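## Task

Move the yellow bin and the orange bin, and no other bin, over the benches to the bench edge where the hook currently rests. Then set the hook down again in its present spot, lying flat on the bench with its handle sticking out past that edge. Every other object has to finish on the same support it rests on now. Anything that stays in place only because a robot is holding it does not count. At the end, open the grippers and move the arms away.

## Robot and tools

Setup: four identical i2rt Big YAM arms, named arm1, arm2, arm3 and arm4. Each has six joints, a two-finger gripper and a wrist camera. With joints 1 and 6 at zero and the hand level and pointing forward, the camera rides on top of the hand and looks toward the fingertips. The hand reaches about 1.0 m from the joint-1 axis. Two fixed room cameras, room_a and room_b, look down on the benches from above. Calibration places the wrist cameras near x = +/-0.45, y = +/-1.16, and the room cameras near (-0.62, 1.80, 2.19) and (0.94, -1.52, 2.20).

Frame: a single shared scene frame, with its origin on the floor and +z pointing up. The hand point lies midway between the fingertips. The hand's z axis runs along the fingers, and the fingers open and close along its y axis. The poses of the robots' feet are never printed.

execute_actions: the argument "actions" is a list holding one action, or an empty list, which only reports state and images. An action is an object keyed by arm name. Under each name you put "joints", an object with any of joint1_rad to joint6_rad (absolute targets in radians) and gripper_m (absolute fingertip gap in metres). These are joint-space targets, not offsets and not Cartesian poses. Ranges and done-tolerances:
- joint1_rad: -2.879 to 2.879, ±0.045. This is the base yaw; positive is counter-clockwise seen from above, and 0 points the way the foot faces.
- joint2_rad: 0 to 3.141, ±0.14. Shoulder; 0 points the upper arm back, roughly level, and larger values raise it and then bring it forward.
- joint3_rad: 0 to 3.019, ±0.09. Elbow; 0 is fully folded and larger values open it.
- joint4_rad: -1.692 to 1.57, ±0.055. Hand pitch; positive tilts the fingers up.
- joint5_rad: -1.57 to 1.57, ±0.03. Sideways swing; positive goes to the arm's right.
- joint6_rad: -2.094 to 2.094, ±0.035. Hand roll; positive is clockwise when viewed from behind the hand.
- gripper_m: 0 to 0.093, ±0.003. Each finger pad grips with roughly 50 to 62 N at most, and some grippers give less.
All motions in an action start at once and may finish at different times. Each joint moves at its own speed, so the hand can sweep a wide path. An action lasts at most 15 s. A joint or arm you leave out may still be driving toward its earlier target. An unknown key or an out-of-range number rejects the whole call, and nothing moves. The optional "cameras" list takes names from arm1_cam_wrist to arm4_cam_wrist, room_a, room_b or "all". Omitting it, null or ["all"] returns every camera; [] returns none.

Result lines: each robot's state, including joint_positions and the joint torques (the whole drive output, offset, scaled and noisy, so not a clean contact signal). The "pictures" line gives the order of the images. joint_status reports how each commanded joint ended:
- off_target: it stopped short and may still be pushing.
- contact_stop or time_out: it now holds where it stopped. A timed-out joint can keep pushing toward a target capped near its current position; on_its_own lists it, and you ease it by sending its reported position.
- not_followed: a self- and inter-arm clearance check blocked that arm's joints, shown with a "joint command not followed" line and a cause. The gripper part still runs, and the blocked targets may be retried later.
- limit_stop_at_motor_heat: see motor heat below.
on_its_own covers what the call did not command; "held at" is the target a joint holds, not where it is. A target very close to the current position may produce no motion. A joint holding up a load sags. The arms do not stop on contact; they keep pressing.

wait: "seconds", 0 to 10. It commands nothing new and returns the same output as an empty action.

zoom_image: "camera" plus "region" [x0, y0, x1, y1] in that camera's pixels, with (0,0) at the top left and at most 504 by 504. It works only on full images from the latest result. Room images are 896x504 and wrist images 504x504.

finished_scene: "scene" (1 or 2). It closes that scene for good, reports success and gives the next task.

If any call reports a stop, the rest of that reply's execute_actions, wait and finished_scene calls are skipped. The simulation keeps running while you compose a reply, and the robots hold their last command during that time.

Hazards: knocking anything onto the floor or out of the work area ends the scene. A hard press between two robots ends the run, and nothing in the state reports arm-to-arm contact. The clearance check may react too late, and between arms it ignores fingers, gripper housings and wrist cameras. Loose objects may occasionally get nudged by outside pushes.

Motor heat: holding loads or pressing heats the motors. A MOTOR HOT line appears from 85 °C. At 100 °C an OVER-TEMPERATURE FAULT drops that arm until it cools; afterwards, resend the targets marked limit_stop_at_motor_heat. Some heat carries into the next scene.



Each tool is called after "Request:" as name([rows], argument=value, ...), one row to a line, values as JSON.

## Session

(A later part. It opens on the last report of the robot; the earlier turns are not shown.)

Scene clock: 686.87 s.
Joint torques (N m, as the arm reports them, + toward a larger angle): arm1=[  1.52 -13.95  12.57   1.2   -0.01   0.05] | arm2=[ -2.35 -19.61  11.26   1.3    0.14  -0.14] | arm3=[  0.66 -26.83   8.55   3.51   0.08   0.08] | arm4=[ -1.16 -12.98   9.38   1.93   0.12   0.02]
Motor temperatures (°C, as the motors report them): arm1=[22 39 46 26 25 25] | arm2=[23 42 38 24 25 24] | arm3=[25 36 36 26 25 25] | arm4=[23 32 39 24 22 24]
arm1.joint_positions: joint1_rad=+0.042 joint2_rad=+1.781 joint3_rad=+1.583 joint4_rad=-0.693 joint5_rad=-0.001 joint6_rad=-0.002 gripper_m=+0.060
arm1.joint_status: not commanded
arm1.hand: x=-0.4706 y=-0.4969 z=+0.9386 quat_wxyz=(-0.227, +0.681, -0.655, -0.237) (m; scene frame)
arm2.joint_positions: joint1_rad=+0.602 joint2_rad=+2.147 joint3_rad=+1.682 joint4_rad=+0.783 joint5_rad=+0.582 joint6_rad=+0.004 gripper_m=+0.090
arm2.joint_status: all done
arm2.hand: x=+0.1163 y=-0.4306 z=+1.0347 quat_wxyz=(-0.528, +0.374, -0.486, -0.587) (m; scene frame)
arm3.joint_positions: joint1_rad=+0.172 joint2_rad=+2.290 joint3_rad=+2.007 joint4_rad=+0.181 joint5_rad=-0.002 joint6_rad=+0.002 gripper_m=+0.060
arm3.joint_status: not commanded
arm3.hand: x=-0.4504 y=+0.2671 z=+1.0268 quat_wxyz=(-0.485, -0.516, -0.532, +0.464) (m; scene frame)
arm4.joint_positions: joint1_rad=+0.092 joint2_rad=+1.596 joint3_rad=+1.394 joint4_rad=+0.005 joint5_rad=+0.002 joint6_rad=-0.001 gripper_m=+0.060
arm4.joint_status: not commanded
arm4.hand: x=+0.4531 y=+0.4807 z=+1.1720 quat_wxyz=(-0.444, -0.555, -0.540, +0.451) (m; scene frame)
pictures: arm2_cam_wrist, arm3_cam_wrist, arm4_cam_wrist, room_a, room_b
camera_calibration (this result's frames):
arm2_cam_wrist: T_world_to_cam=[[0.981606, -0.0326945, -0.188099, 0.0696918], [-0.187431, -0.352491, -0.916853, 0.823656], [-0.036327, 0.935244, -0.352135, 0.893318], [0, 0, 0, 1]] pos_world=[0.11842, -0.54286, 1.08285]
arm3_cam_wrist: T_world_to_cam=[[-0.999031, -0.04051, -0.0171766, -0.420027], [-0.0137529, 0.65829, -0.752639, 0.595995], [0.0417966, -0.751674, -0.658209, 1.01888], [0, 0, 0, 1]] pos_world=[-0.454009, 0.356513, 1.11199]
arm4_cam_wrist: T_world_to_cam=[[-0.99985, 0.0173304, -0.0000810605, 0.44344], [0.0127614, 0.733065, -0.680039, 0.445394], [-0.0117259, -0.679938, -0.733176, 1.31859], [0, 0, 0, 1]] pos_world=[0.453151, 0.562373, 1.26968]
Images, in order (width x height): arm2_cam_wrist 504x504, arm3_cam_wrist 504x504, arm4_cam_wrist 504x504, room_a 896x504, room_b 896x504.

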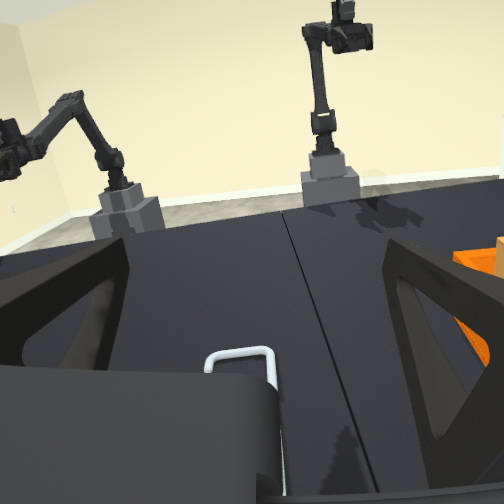

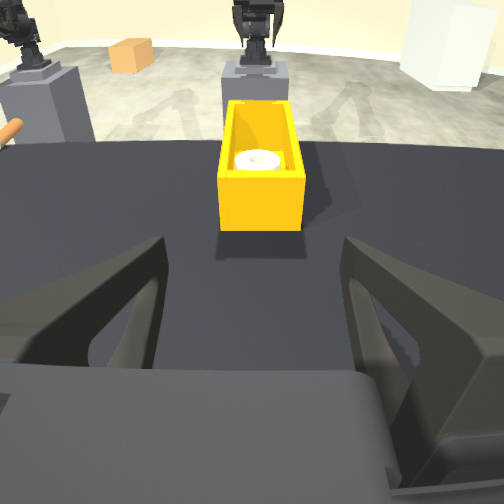

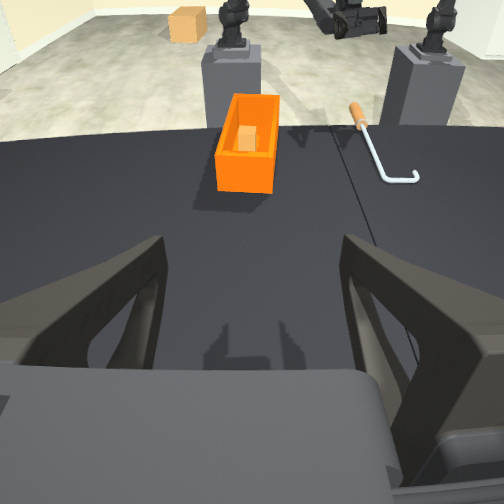

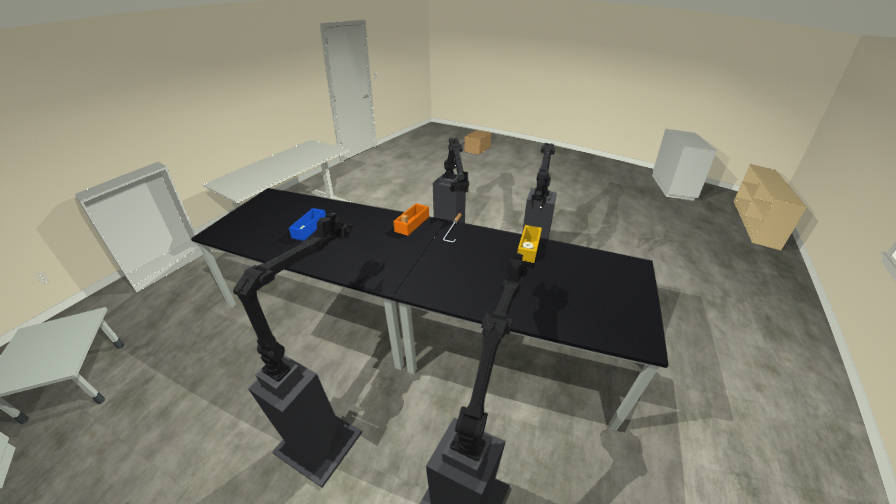

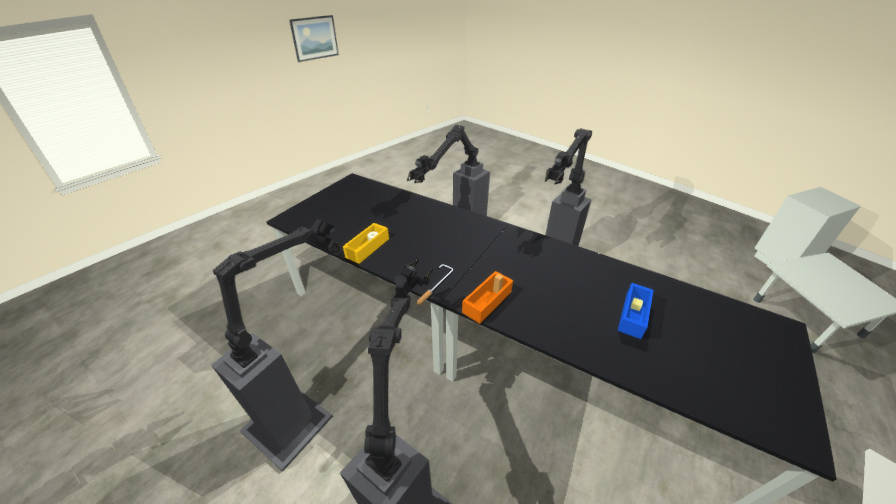

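Request:
execute_actions([
  {"arm2":{"joints":{"joint2_rad":1.99,"joint3_rad":1.595,"joint4_rad":-0.6,"joint5_rad":0.0,"gripper_m":0.07}}},
], cameras=["room_b"])

Scene clock: 720.23 s.
Joint torques (N m, as the arm reports them, + toward a larger angle): arm1=[  1.34 -14.25  12.59   1.19  -0.01   0.05] | arm2=[ -2.52 -17.03  11.45   0.63  -0.04  -0.13] | arm3=[  0.62 -26.74   8.55   3.48   0.07   0.08] | arm4=[ -1.27 -12.89   9.31   1.98   0.15   0.03]
Motor temperatures (°C, as the motors report them): arm1=[22 38 46 26 25 25] | arm2=[23 42 39 24 25 24] | arm3=[25 36 36 26 25 25] | arm4=[23 32 39 24 22 24]
arm1.joint_positions: joint1_rad=+0.042 joint2_rad=+1.781 joint3_rad=+1.583 joint4_rad=-0.693 joint5_rad=-0.001 joint6_rad=-0.002 gripper_m=+0.060
arm1.joint_status: not commanded
arm1.hand: x=-0.4706 y=-0.4969 z=+0.9386 quat_wxyz=(-0.227, +0.681, -0.655, -0.237) (m; scene frame)
arm2.joint_positions: joint1_rad=+0.602 joint2_rad=+1.980 joint3_rad=+1.588 joint4_rad=-0.586 joint5_rad=+0.004 joint6_rad=+0.004 gripper_m=+0.070
arm2.joint_status: all done
arm2.hand: x=+0.0900 y=-0.5740 z=+0.8302 quat_wxyz=(-0.141, +0.829, -0.480, -0.250) (m; scene frame)
arm3.joint_positions: joint1_rad=+0.172 joint2_rad=+2.290 joint3_rad=+2.007 joint4_rad=+0.181 joint5_rad=-0.002 joint6_rad=+0.002 gripper_m=+0.060
arm3.joint_status: not commanded
arm3.hand: x=-0.4504 y=+0.2671 z=+1.0268 quat_wxyz=(-0.485, -0.516, -0.532, +0.464) (m; scene frame)
arm4.joint_positions: joint1_rad=+0.092 joint2_rad=+1.596 joint3_rad=+1.394 joint4_rad=+0.005 joint5_rad=+0.002 joint6_rad=-0.001 gripper_m=+0.060
arm4.joint_status: not commanded
arm4.hand: x=+0.4531 y=+0.4807 z=+1.1720 quat_wxyz=(-0.444, -0.555, -0.540, +0.451) (m; scene frame)
pictures: room_b
Images, in order (width x height): room_b 896x504.

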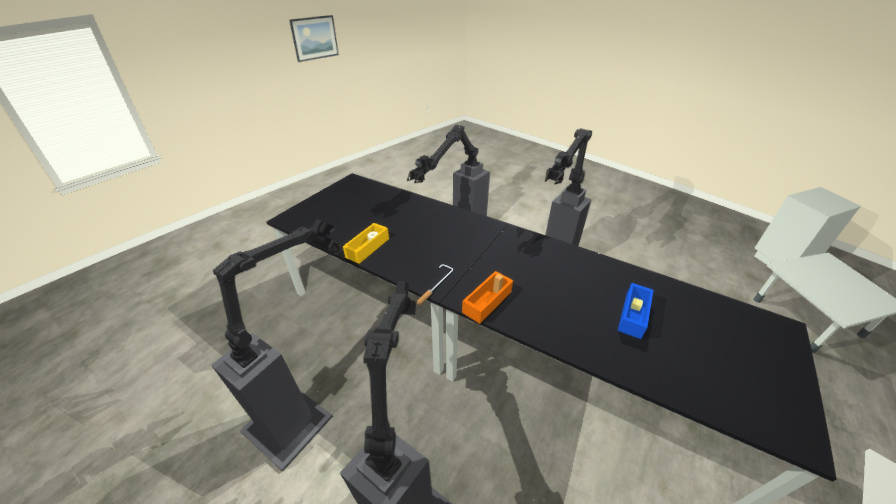

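Request:
execute_actions([
  {"arm2":{"joints":{"joint1_rad":0.065,"joint2_rad":2.10}}},
], cameras=["arm2_cam_wrist","arm4_cam_wrist","room_b"])

Scene clock: 724.90 s.
Joint torques (N m, as the arm reports them, + toward a larger angle): arm1=[  1.39 -14.12  12.62   1.22  -0.01   0.05] | arm2=[ -2.09 -19.32  10.66   0.5    0.02  -0.09] | arm3=[  0.69 -26.77   8.56   3.51   0.08   0.08] | arm4=[ -1.57 -12.77   9.54   2.03   0.13   0.06]
Motor temperatures (°C, as the motors report them): arm1=[22 38 46 26 25 25] | arm2=[23 42 39 24 25 24] | arm3=[25 36 36 26 25 25] | arm4=[23 32 39 24 22 24]
arm1.joint_positions: joint1_rad=+0.042 joint2_rad=+1.781 joint3_rad=+1.583 joint4_rad=-0.693 joint5_rad=-0.001 joint6_rad=-0.002 gripper_m=+0.060
arm1.joint_status: not commanded
arm1.hand: x=-0.4706 y=-0.4969 z=+0.9386 quat_wxyz=(-0.227, +0.681, -0.655, -0.237) (m; scene frame)
arm2.joint_positions: joint1_rad=+0.066 joint2_rad=+2.106 joint3_rad=+1.588 joint4_rad=-0.586 joint5_rad=+0.001 joint6_rad=+0.004 gripper_m=+0.070
arm2.joint_status: all done
arm2.hand: x=+0.4607 y=-0.4859 z=+0.7406 quat_wxyz=(-0.159, +0.685, -0.693, -0.158) (m; scene frame)
arm3.joint_positions: joint1_rad=+0.172 joint2_rad=+2.290 joint3_rad=+2.007 joint4_rad=+0.181 joint5_rad=-0.002 joint6_rad=+0.002 gripper_m=+0.060
arm3.joint_status: not commanded
arm3.hand: x=-0.4504 y=+0.2671 z=+1.0268 quat_wxyz=(-0.485, -0.516, -0.532, +0.464) (m; scene frame)
arm4.joint_positions: joint1_rad=+0.092 joint2_rad=+1.596 joint3_rad=+1.394 joint4_rad=+0.005 joint5_rad=+0.002 joint6_rad=-0.001 gripper_m=+0.060
arm4.joint_status: not commanded
arm4.hand: x=+0.4531 y=+0.4807 z=+1.1720 quat_wxyz=(-0.444, -0.555, -0.540, +0.451) (m; scene frame)
pictures: arm2_cam_wrist, arm4_cam_wrist, room_b
camera_calibration (this result's frames):
arm2_cam_wrist: T_world_to_cam=[[0.999711, -0.0240395, -0.00100858, -0.468178], [-0.0235364, -0.985771, 0.166438, -0.586445], [-0.00499531, -0.166366, -0.986051, 0.773743], [0, 0, 0, 1]] pos_world=[0.458105, -0.460631, 0.860085]
arm4_cam_wrist: T_world_to_cam=[[-0.99985, 0.0173304, -0.0000810605, 0.44344], [0.0127614, 0.733065, -0.680039, 0.445394], [-0.0117259, -0.679938, -0.733176, 1.31859], [0, 0, 0, 1]] pos_world=[0.453151, 0.562373, 1.26968]
Images, in order (width x height): arm2_cam_wrist 504x504, arm4_cam_wrist 504x504, room_b 896x504.

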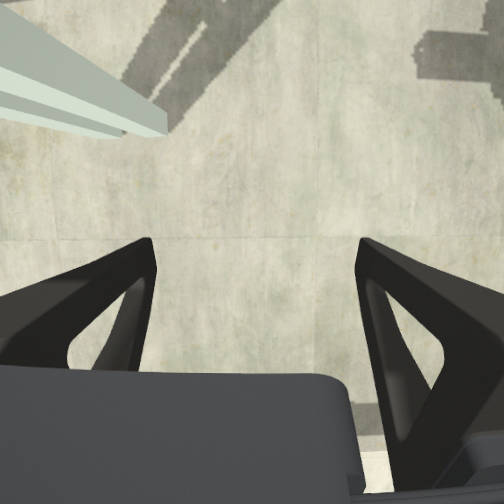

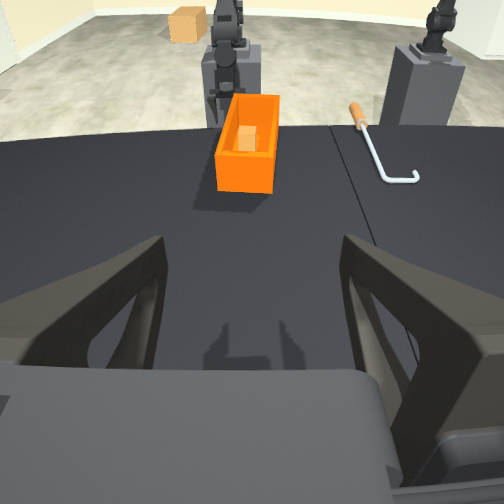

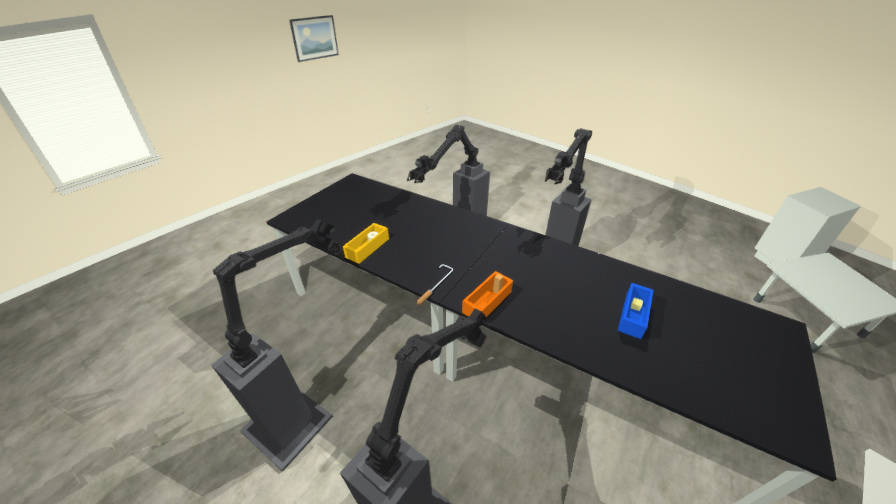

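Request:
zoom_image(camera="arm4_cam_wrist", region=[180, 40, 320, 200])

Request:
zoom_image(camera="room_b", region=[420, 260, 560, 365])

Region (180, 40, 320, 200) of arm4_cam_wrist's 504x504 image, scaled by 3.150, with more detail than that image has; it fills the left 441 columns of this view, and the rest is white.

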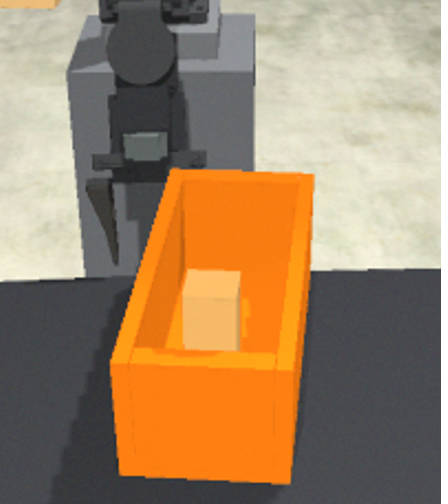

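Region (420, 260, 560, 365) of room_b's 896x504 image, scaled by 3.600, with more detail than that image has; it fills the top 378 rows of this view, and the rest is white.

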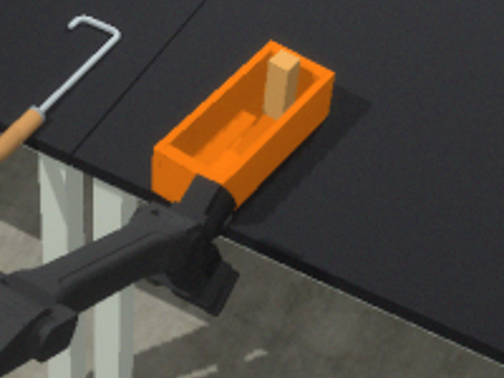

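Request:
execute_actions([
  {"arm2":{"joints":{"joint1_rad":0.09,"joint4_rad":-0.125,"gripper_m":0.093}}},
], cameras=["arm2_cam_wrist","arm4_cam_wrist","room_b"])

Scene clock: 753.83 s.
Joint torques (N m, as the arm reports them, + toward a larger angle): arm1=[  1.49 -14.06  12.61   1.16  -0.01   0.04] | arm2=[ -2.45 -19.64  11.28   2.31   0.05  -0.09] | arm3=[  0.62 -26.77   8.54   3.49   0.08   0.08] | arm4=[ -0.9  -13.32   9.54   2.05   0.15   0.08]
Motor temperatures (°C, as the motors report them): arm1=[22 37 46 26 25 25] | arm2=[23 42 38 24 25 24] | arm3=[25 36 36 26 25 25] | arm4=[23 32 39 24 22 24]
arm1.joint_positions: joint1_rad=+0.042 joint2_rad=+1.781 joint3_rad=+1.583 joint4_rad=-0.693 joint5_rad=-0.001 joint6_rad=-0.002 gripper_m=+0.060
arm1.joint_status: not commanded
arm1.hand: x=-0.4706 y=-0.4969 z=+0.9386 quat_wxyz=(-0.227, +0.681, -0.655, -0.237) (m; scene frame)
arm2.joint_positions: joint1_rad=+0.088 joint2_rad=+2.105 joint3_rad=+1.588 joint4_rad=-0.150 joint5_rad=+0.001 joint6_rad=+0.003 gripper_m=+0.093
arm2.joint_status: all done
arm2.hand: x=+0.4433 y=-0.4026 z=+0.8073 quat_wxyz=(-0.301, +0.642, -0.635, -0.307) (m; scene frame)
arm3.joint_positions: joint1_rad=+0.172 joint2_rad=+2.290 joint3_rad=+2.007 joint4_rad=+0.181 joint5_rad=-0.002 joint6_rad=+0.002 gripper_m=+0.060
arm3.joint_status: not commanded
arm3.hand: x=-0.4504 y=+0.2671 z=+1.0268 quat_wxyz=(-0.485, -0.516, -0.532, +0.464) (m; scene frame)
arm4.joint_positions: joint1_rad=+0.092 joint2_rad=+1.596 joint3_rad=+1.394 joint4_rad=+0.005 joint5_rad=+0.002 joint6_rad=-0.001 gripper_m=+0.060
arm4.joint_status: not commanded
arm4.hand: x=+0.4531 y=+0.4807 z=+1.1720 quat_wxyz=(-0.444, -0.555, -0.540, +0.451) (m; scene frame)
pictures: arm2_cam_wrist, arm4_cam_wrist, room_b
camera_calibration (this result's frames):
arm2_cam_wrist: T_world_to_cam=[[0.999966, 0.000893467, -0.0081569, -0.433024], [-0.00131088, -0.963894, -0.266283, -0.167523], [-0.0081003, 0.266285, -0.96386, 1.01092], [0, 0, 0, 1]] pos_world=[0.440978, -0.430282, 0.926249]
arm4_cam_wrist: T_world_to_cam=[[-0.99985, 0.0173304, -0.0000810605, 0.44344], [0.0127614, 0.733065, -0.680039, 0.445394], [-0.0117259, -0.679938, -0.733176, 1.31859], [0, 0, 0, 1]] pos_world=[0.453151, 0.562373, 1.26968]
Images, in order (width x height): arm2_cam_wrist 504x504, arm4_cam_wrist 504x504, room_b 896x504.

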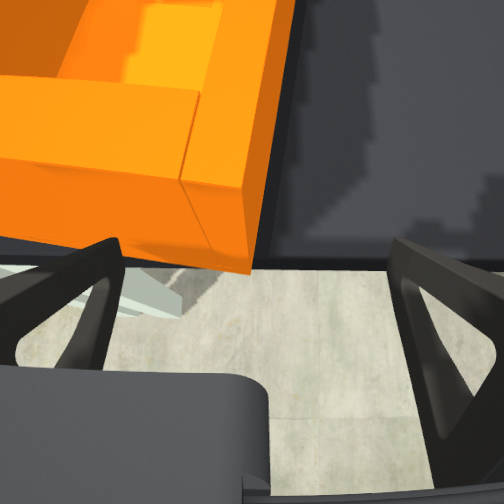

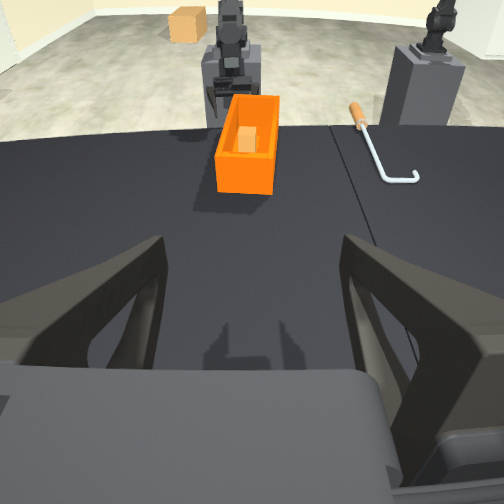

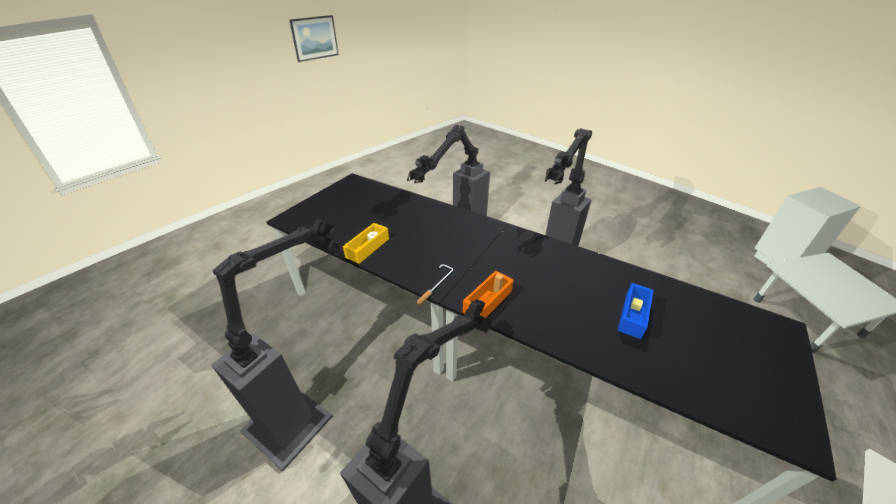

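Request:
execute_actions([
  {"arm2":{"joints":{"joint4_rad":-0.05,"gripper_m":0.045}}},
], cameras=["arm2_cam_wrist","arm4_cam_wrist"])

Scene clock: 759.80 s.
Joint torques (N m, as the arm reports them, + toward a larger angle): arm1=[  1.38 -14.15  12.58   1.13  -0.01   0.05] | arm2=[ -2.01 -19.91  11.32   2.5    0.08  -0.09] | arm3=[  0.66 -26.85   8.55   3.52   0.08   0.08] | arm4=[ -1.38 -13.67   9.36   2.11   0.06   0.09]
Motor temperatures (°C, as the motors report them): arm1=[22 37 46 26 25 25] | arm2=[23 42 38 24 25 24] | arm3=[25 36 36 26 25 25] | arm4=[23 32 39 24 22 24]
arm1.joint_positions: joint1_rad=+0.042 joint2_rad=+1.781 joint3_rad=+1.583 joint4_rad=-0.693 joint5_rad=-0.001 joint6_rad=-0.002 gripper_m=+0.060
arm1.joint_status: not commanded
arm1.hand: x=-0.4706 y=-0.4969 z=+0.9386 quat_wxyz=(-0.227, +0.681, -0.655, -0.237) (m; scene frame)
arm2.joint_positions: joint1_rad=+0.088 joint2_rad=+2.105 joint3_rad=+1.588 joint4_rad=-0.076 joint5_rad=+0.000 joint6_rad=+0.003 gripper_m=+0.045
arm2.joint_status: all done
arm2.hand: x=+0.4431 y=-0.3915 z=+0.8223 quat_wxyz=(-0.325, +0.630, -0.623, -0.331) (m; scene frame)
arm3.joint_positions: joint1_rad=+0.172 joint2_rad=+2.290 joint3_rad=+2.007 joint4_rad=+0.181 joint5_rad=-0.002 joint6_rad=+0.002 gripper_m=+0.060
arm3.joint_status: not commanded
arm3.hand: x=-0.4504 y=+0.2671 z=+1.0268 quat_wxyz=(-0.485, -0.516, -0.532, +0.464) (m; scene frame)
arm4.joint_positions: joint1_rad=+0.092 joint2_rad=+1.596 joint3_rad=+1.394 joint4_rad=+0.005 joint5_rad=+0.002 joint6_rad=-0.001 gripper_m=+0.060
arm4.joint_status: not commanded
arm4.hand: x=+0.4531 y=+0.4807 z=+1.1720 quat_wxyz=(-0.444, -0.555, -0.540, +0.451) (m; scene frame)
pictures: arm2_cam_wrist, arm4_cam_wrist
camera_calibration (this result's frames):
arm2_cam_wrist: T_world_to_cam=[[0.999954, 0.00230236, -0.00935458, -0.431084], [-0.000993904, -0.941186, -0.337889, -0.0852444], [-0.00958234, 0.337882, -0.94114, 1.03244], [0, 0, 0, 1]] pos_world=[0.440873, -0.428082, 0.938834]
arm4_cam_wrist: T_world_to_cam=[[-0.99985, 0.0173304, -0.0000810605, 0.44344], [0.0127614, 0.733065, -0.680039, 0.445394], [-0.0117259, -0.679938, -0.733176, 1.31859], [0, 0, 0, 1]] pos_world=[0.453151, 0.562373, 1.26968]
Images, in order (width x height): arm2_cam_wrist 504x504, arm4_cam_wrist 504x504.

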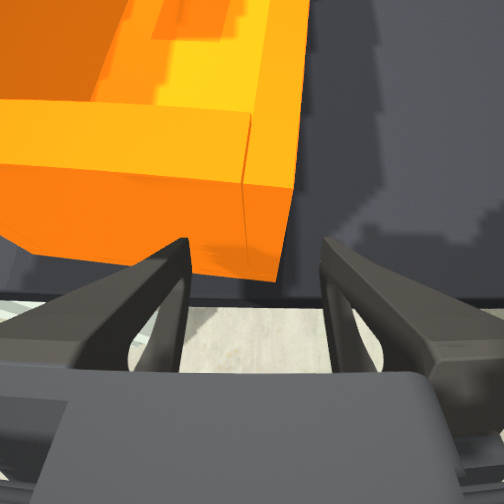

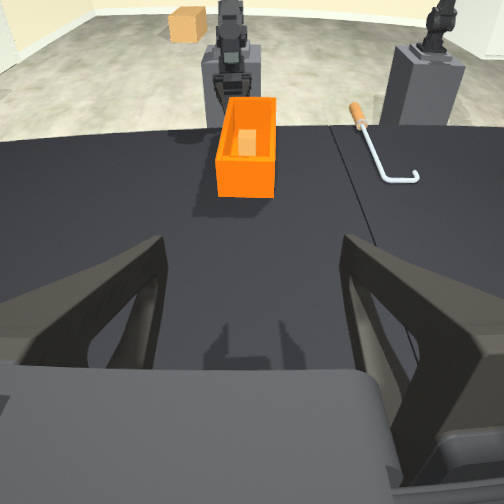

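Request:
execute_actions([
  {"arm2":{"joints":{"joint2_rad":1.8,"joint4_rad":-0.7}}},
], cameras=["arm3_cam_wrist","arm4_cam_wrist","room_a","room_b"])

Request:
zoom_image(camera="room_b", region=[300, 200, 560, 350])

Scene clock: 763.97 s.
Joint torques (N m, as the arm reports them, + toward a larger angle): arm1=[  1.35 -14.06  12.62   1.21  -0.02   0.05] | arm2=[ -2.3  -15.87  12.81   0.89   0.09  -0.11] | arm3=[  0.63 -26.75   8.55   3.51   0.07   0.07] | arm4=[ -1.38 -13.79   9.29   2.13   0.1    0.05]
Motor temperatures (°C, as the motors report them): arm1=[22 37 46 26 25 25] | arm2=[23 42 38 24 25 24] | arm3=[25 36 36 26 25 25] | arm4=[23 32 39 24 22 24]
arm1.joint_positions: joint1_rad=+0.042 joint2_rad=+1.781 joint3_rad=+1.583 joint4_rad=-0.693 joint5_rad=-0.001 joint6_rad=-0.002 gripper_m=+0.060
arm1.joint_status: not commanded
arm1.hand: x=-0.4706 y=-0.4969 z=+0.9386 quat_wxyz=(-0.227, +0.681, -0.655, -0.237) (m; scene frame)
arm2.joint_positions: joint1_rad=+0.088 joint2_rad=+1.800 joint3_rad=+1.583 joint4_rad=-0.689 joint5_rad=+0.000 joint6_rad=+0.003 gripper_m=+0.045
arm2.joint_status: all done
arm2.hand: x=+0.4449 y=-0.5005 z=+0.9362 quat_wxyz=(-0.224, +0.674, -0.666, -0.229) (m; scene frame)
arm3.joint_positions: joint1_rad=+0.172 joint2_rad=+2.290 joint3_rad=+2.007 joint4_rad=+0.181 joint5_rad=-0.002 joint6_rad=+0.002 gripper_m=+0.060
arm3.joint_status: not commanded
arm3.hand: x=-0.4504 y=+0.2671 z=+1.0268 quat_wxyz=(-0.485, -0.516, -0.532, +0.464) (m; scene frame)
arm4.joint_positions: joint1_rad=+0.092 joint2_rad=+1.596 joint3_rad=+1.394 joint4_rad=+0.005 joint5_rad=+0.002 joint6_rad=-0.001 gripper_m=+0.060
arm4.joint_status: not commanded
arm4.hand: x=+0.4531 y=+0.4807 z=+1.1720 quat_wxyz=(-0.444, -0.555, -0.540, +0.451) (m; scene frame)
pictures: arm3_cam_wrist, arm4_cam_wrist, room_a, room_b
camera_calibration (this result's frames):
arm3_cam_wrist: T_world_to_cam=[[-0.999031, -0.04051, -0.0171766, -0.420027], [-0.0137529, 0.65829, -0.752639, 0.595995], [0.0417966, -0.751674, -0.658209, 1.01888], [0, 0, 0, 1]] pos_world=[-0.454009, 0.356513, 1.11199]
arm4_cam_wrist: T_world_to_cam=[[-0.99985, 0.0173304, -0.0000810605, 0.44344], [0.0127614, 0.733065, -0.680039, 0.445394], [-0.0117259, -0.679938, -0.733176, 1.31859], [0, 0, 0, 1]] pos_world=[0.453151, 0.562373, 1.26968]
Images, in order (width x height): arm3_cam_wrist 504x504, arm4_cam_wrist 504x504, room_a 896x504, room_b 896x504.

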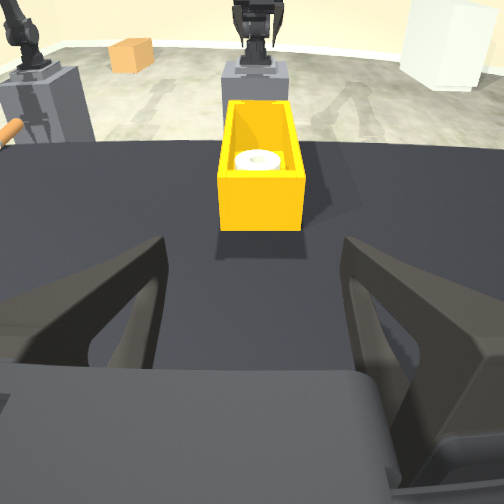

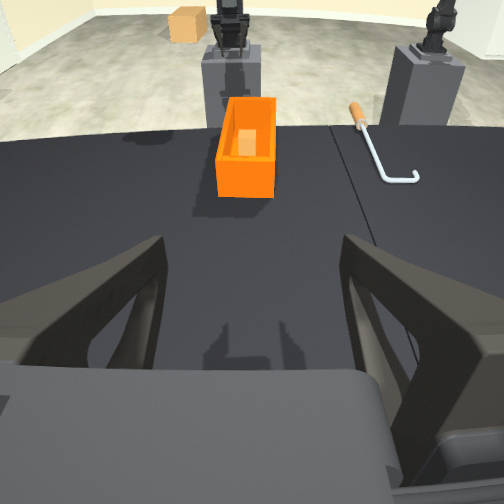

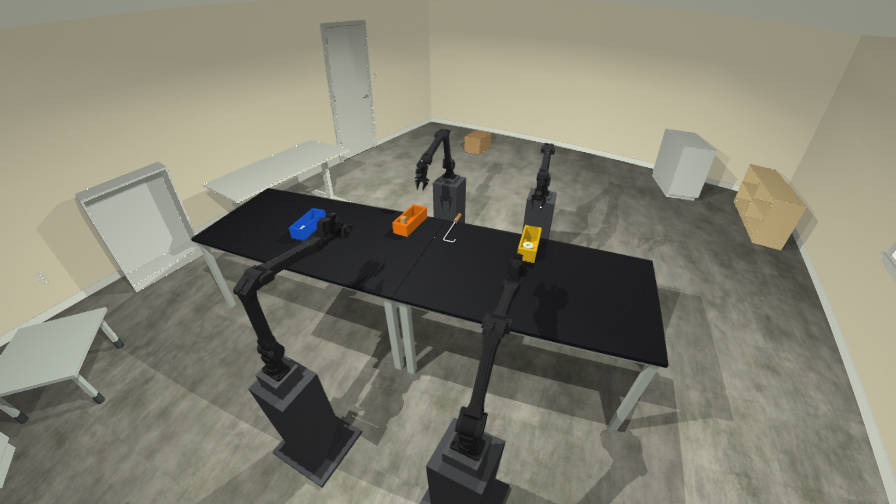

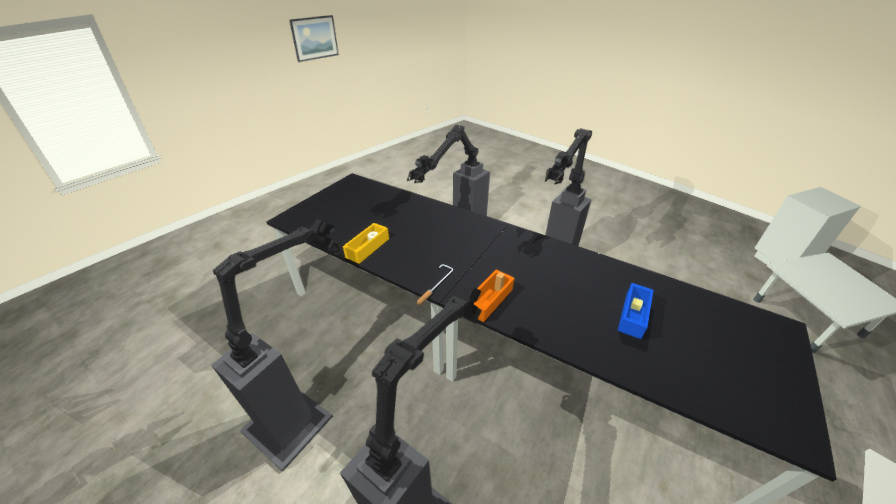

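Region (300, 200, 560, 350) of room_b's 896x504 image, scaled by 1.938, with more detail than that image has; it fills the top 291 rows of this view, and the rest is white.

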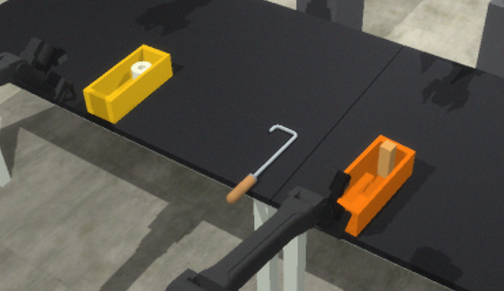

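All in place and the arms are clear.

Request:
finished_scene(scene=2)

The scene is finished: the task was done.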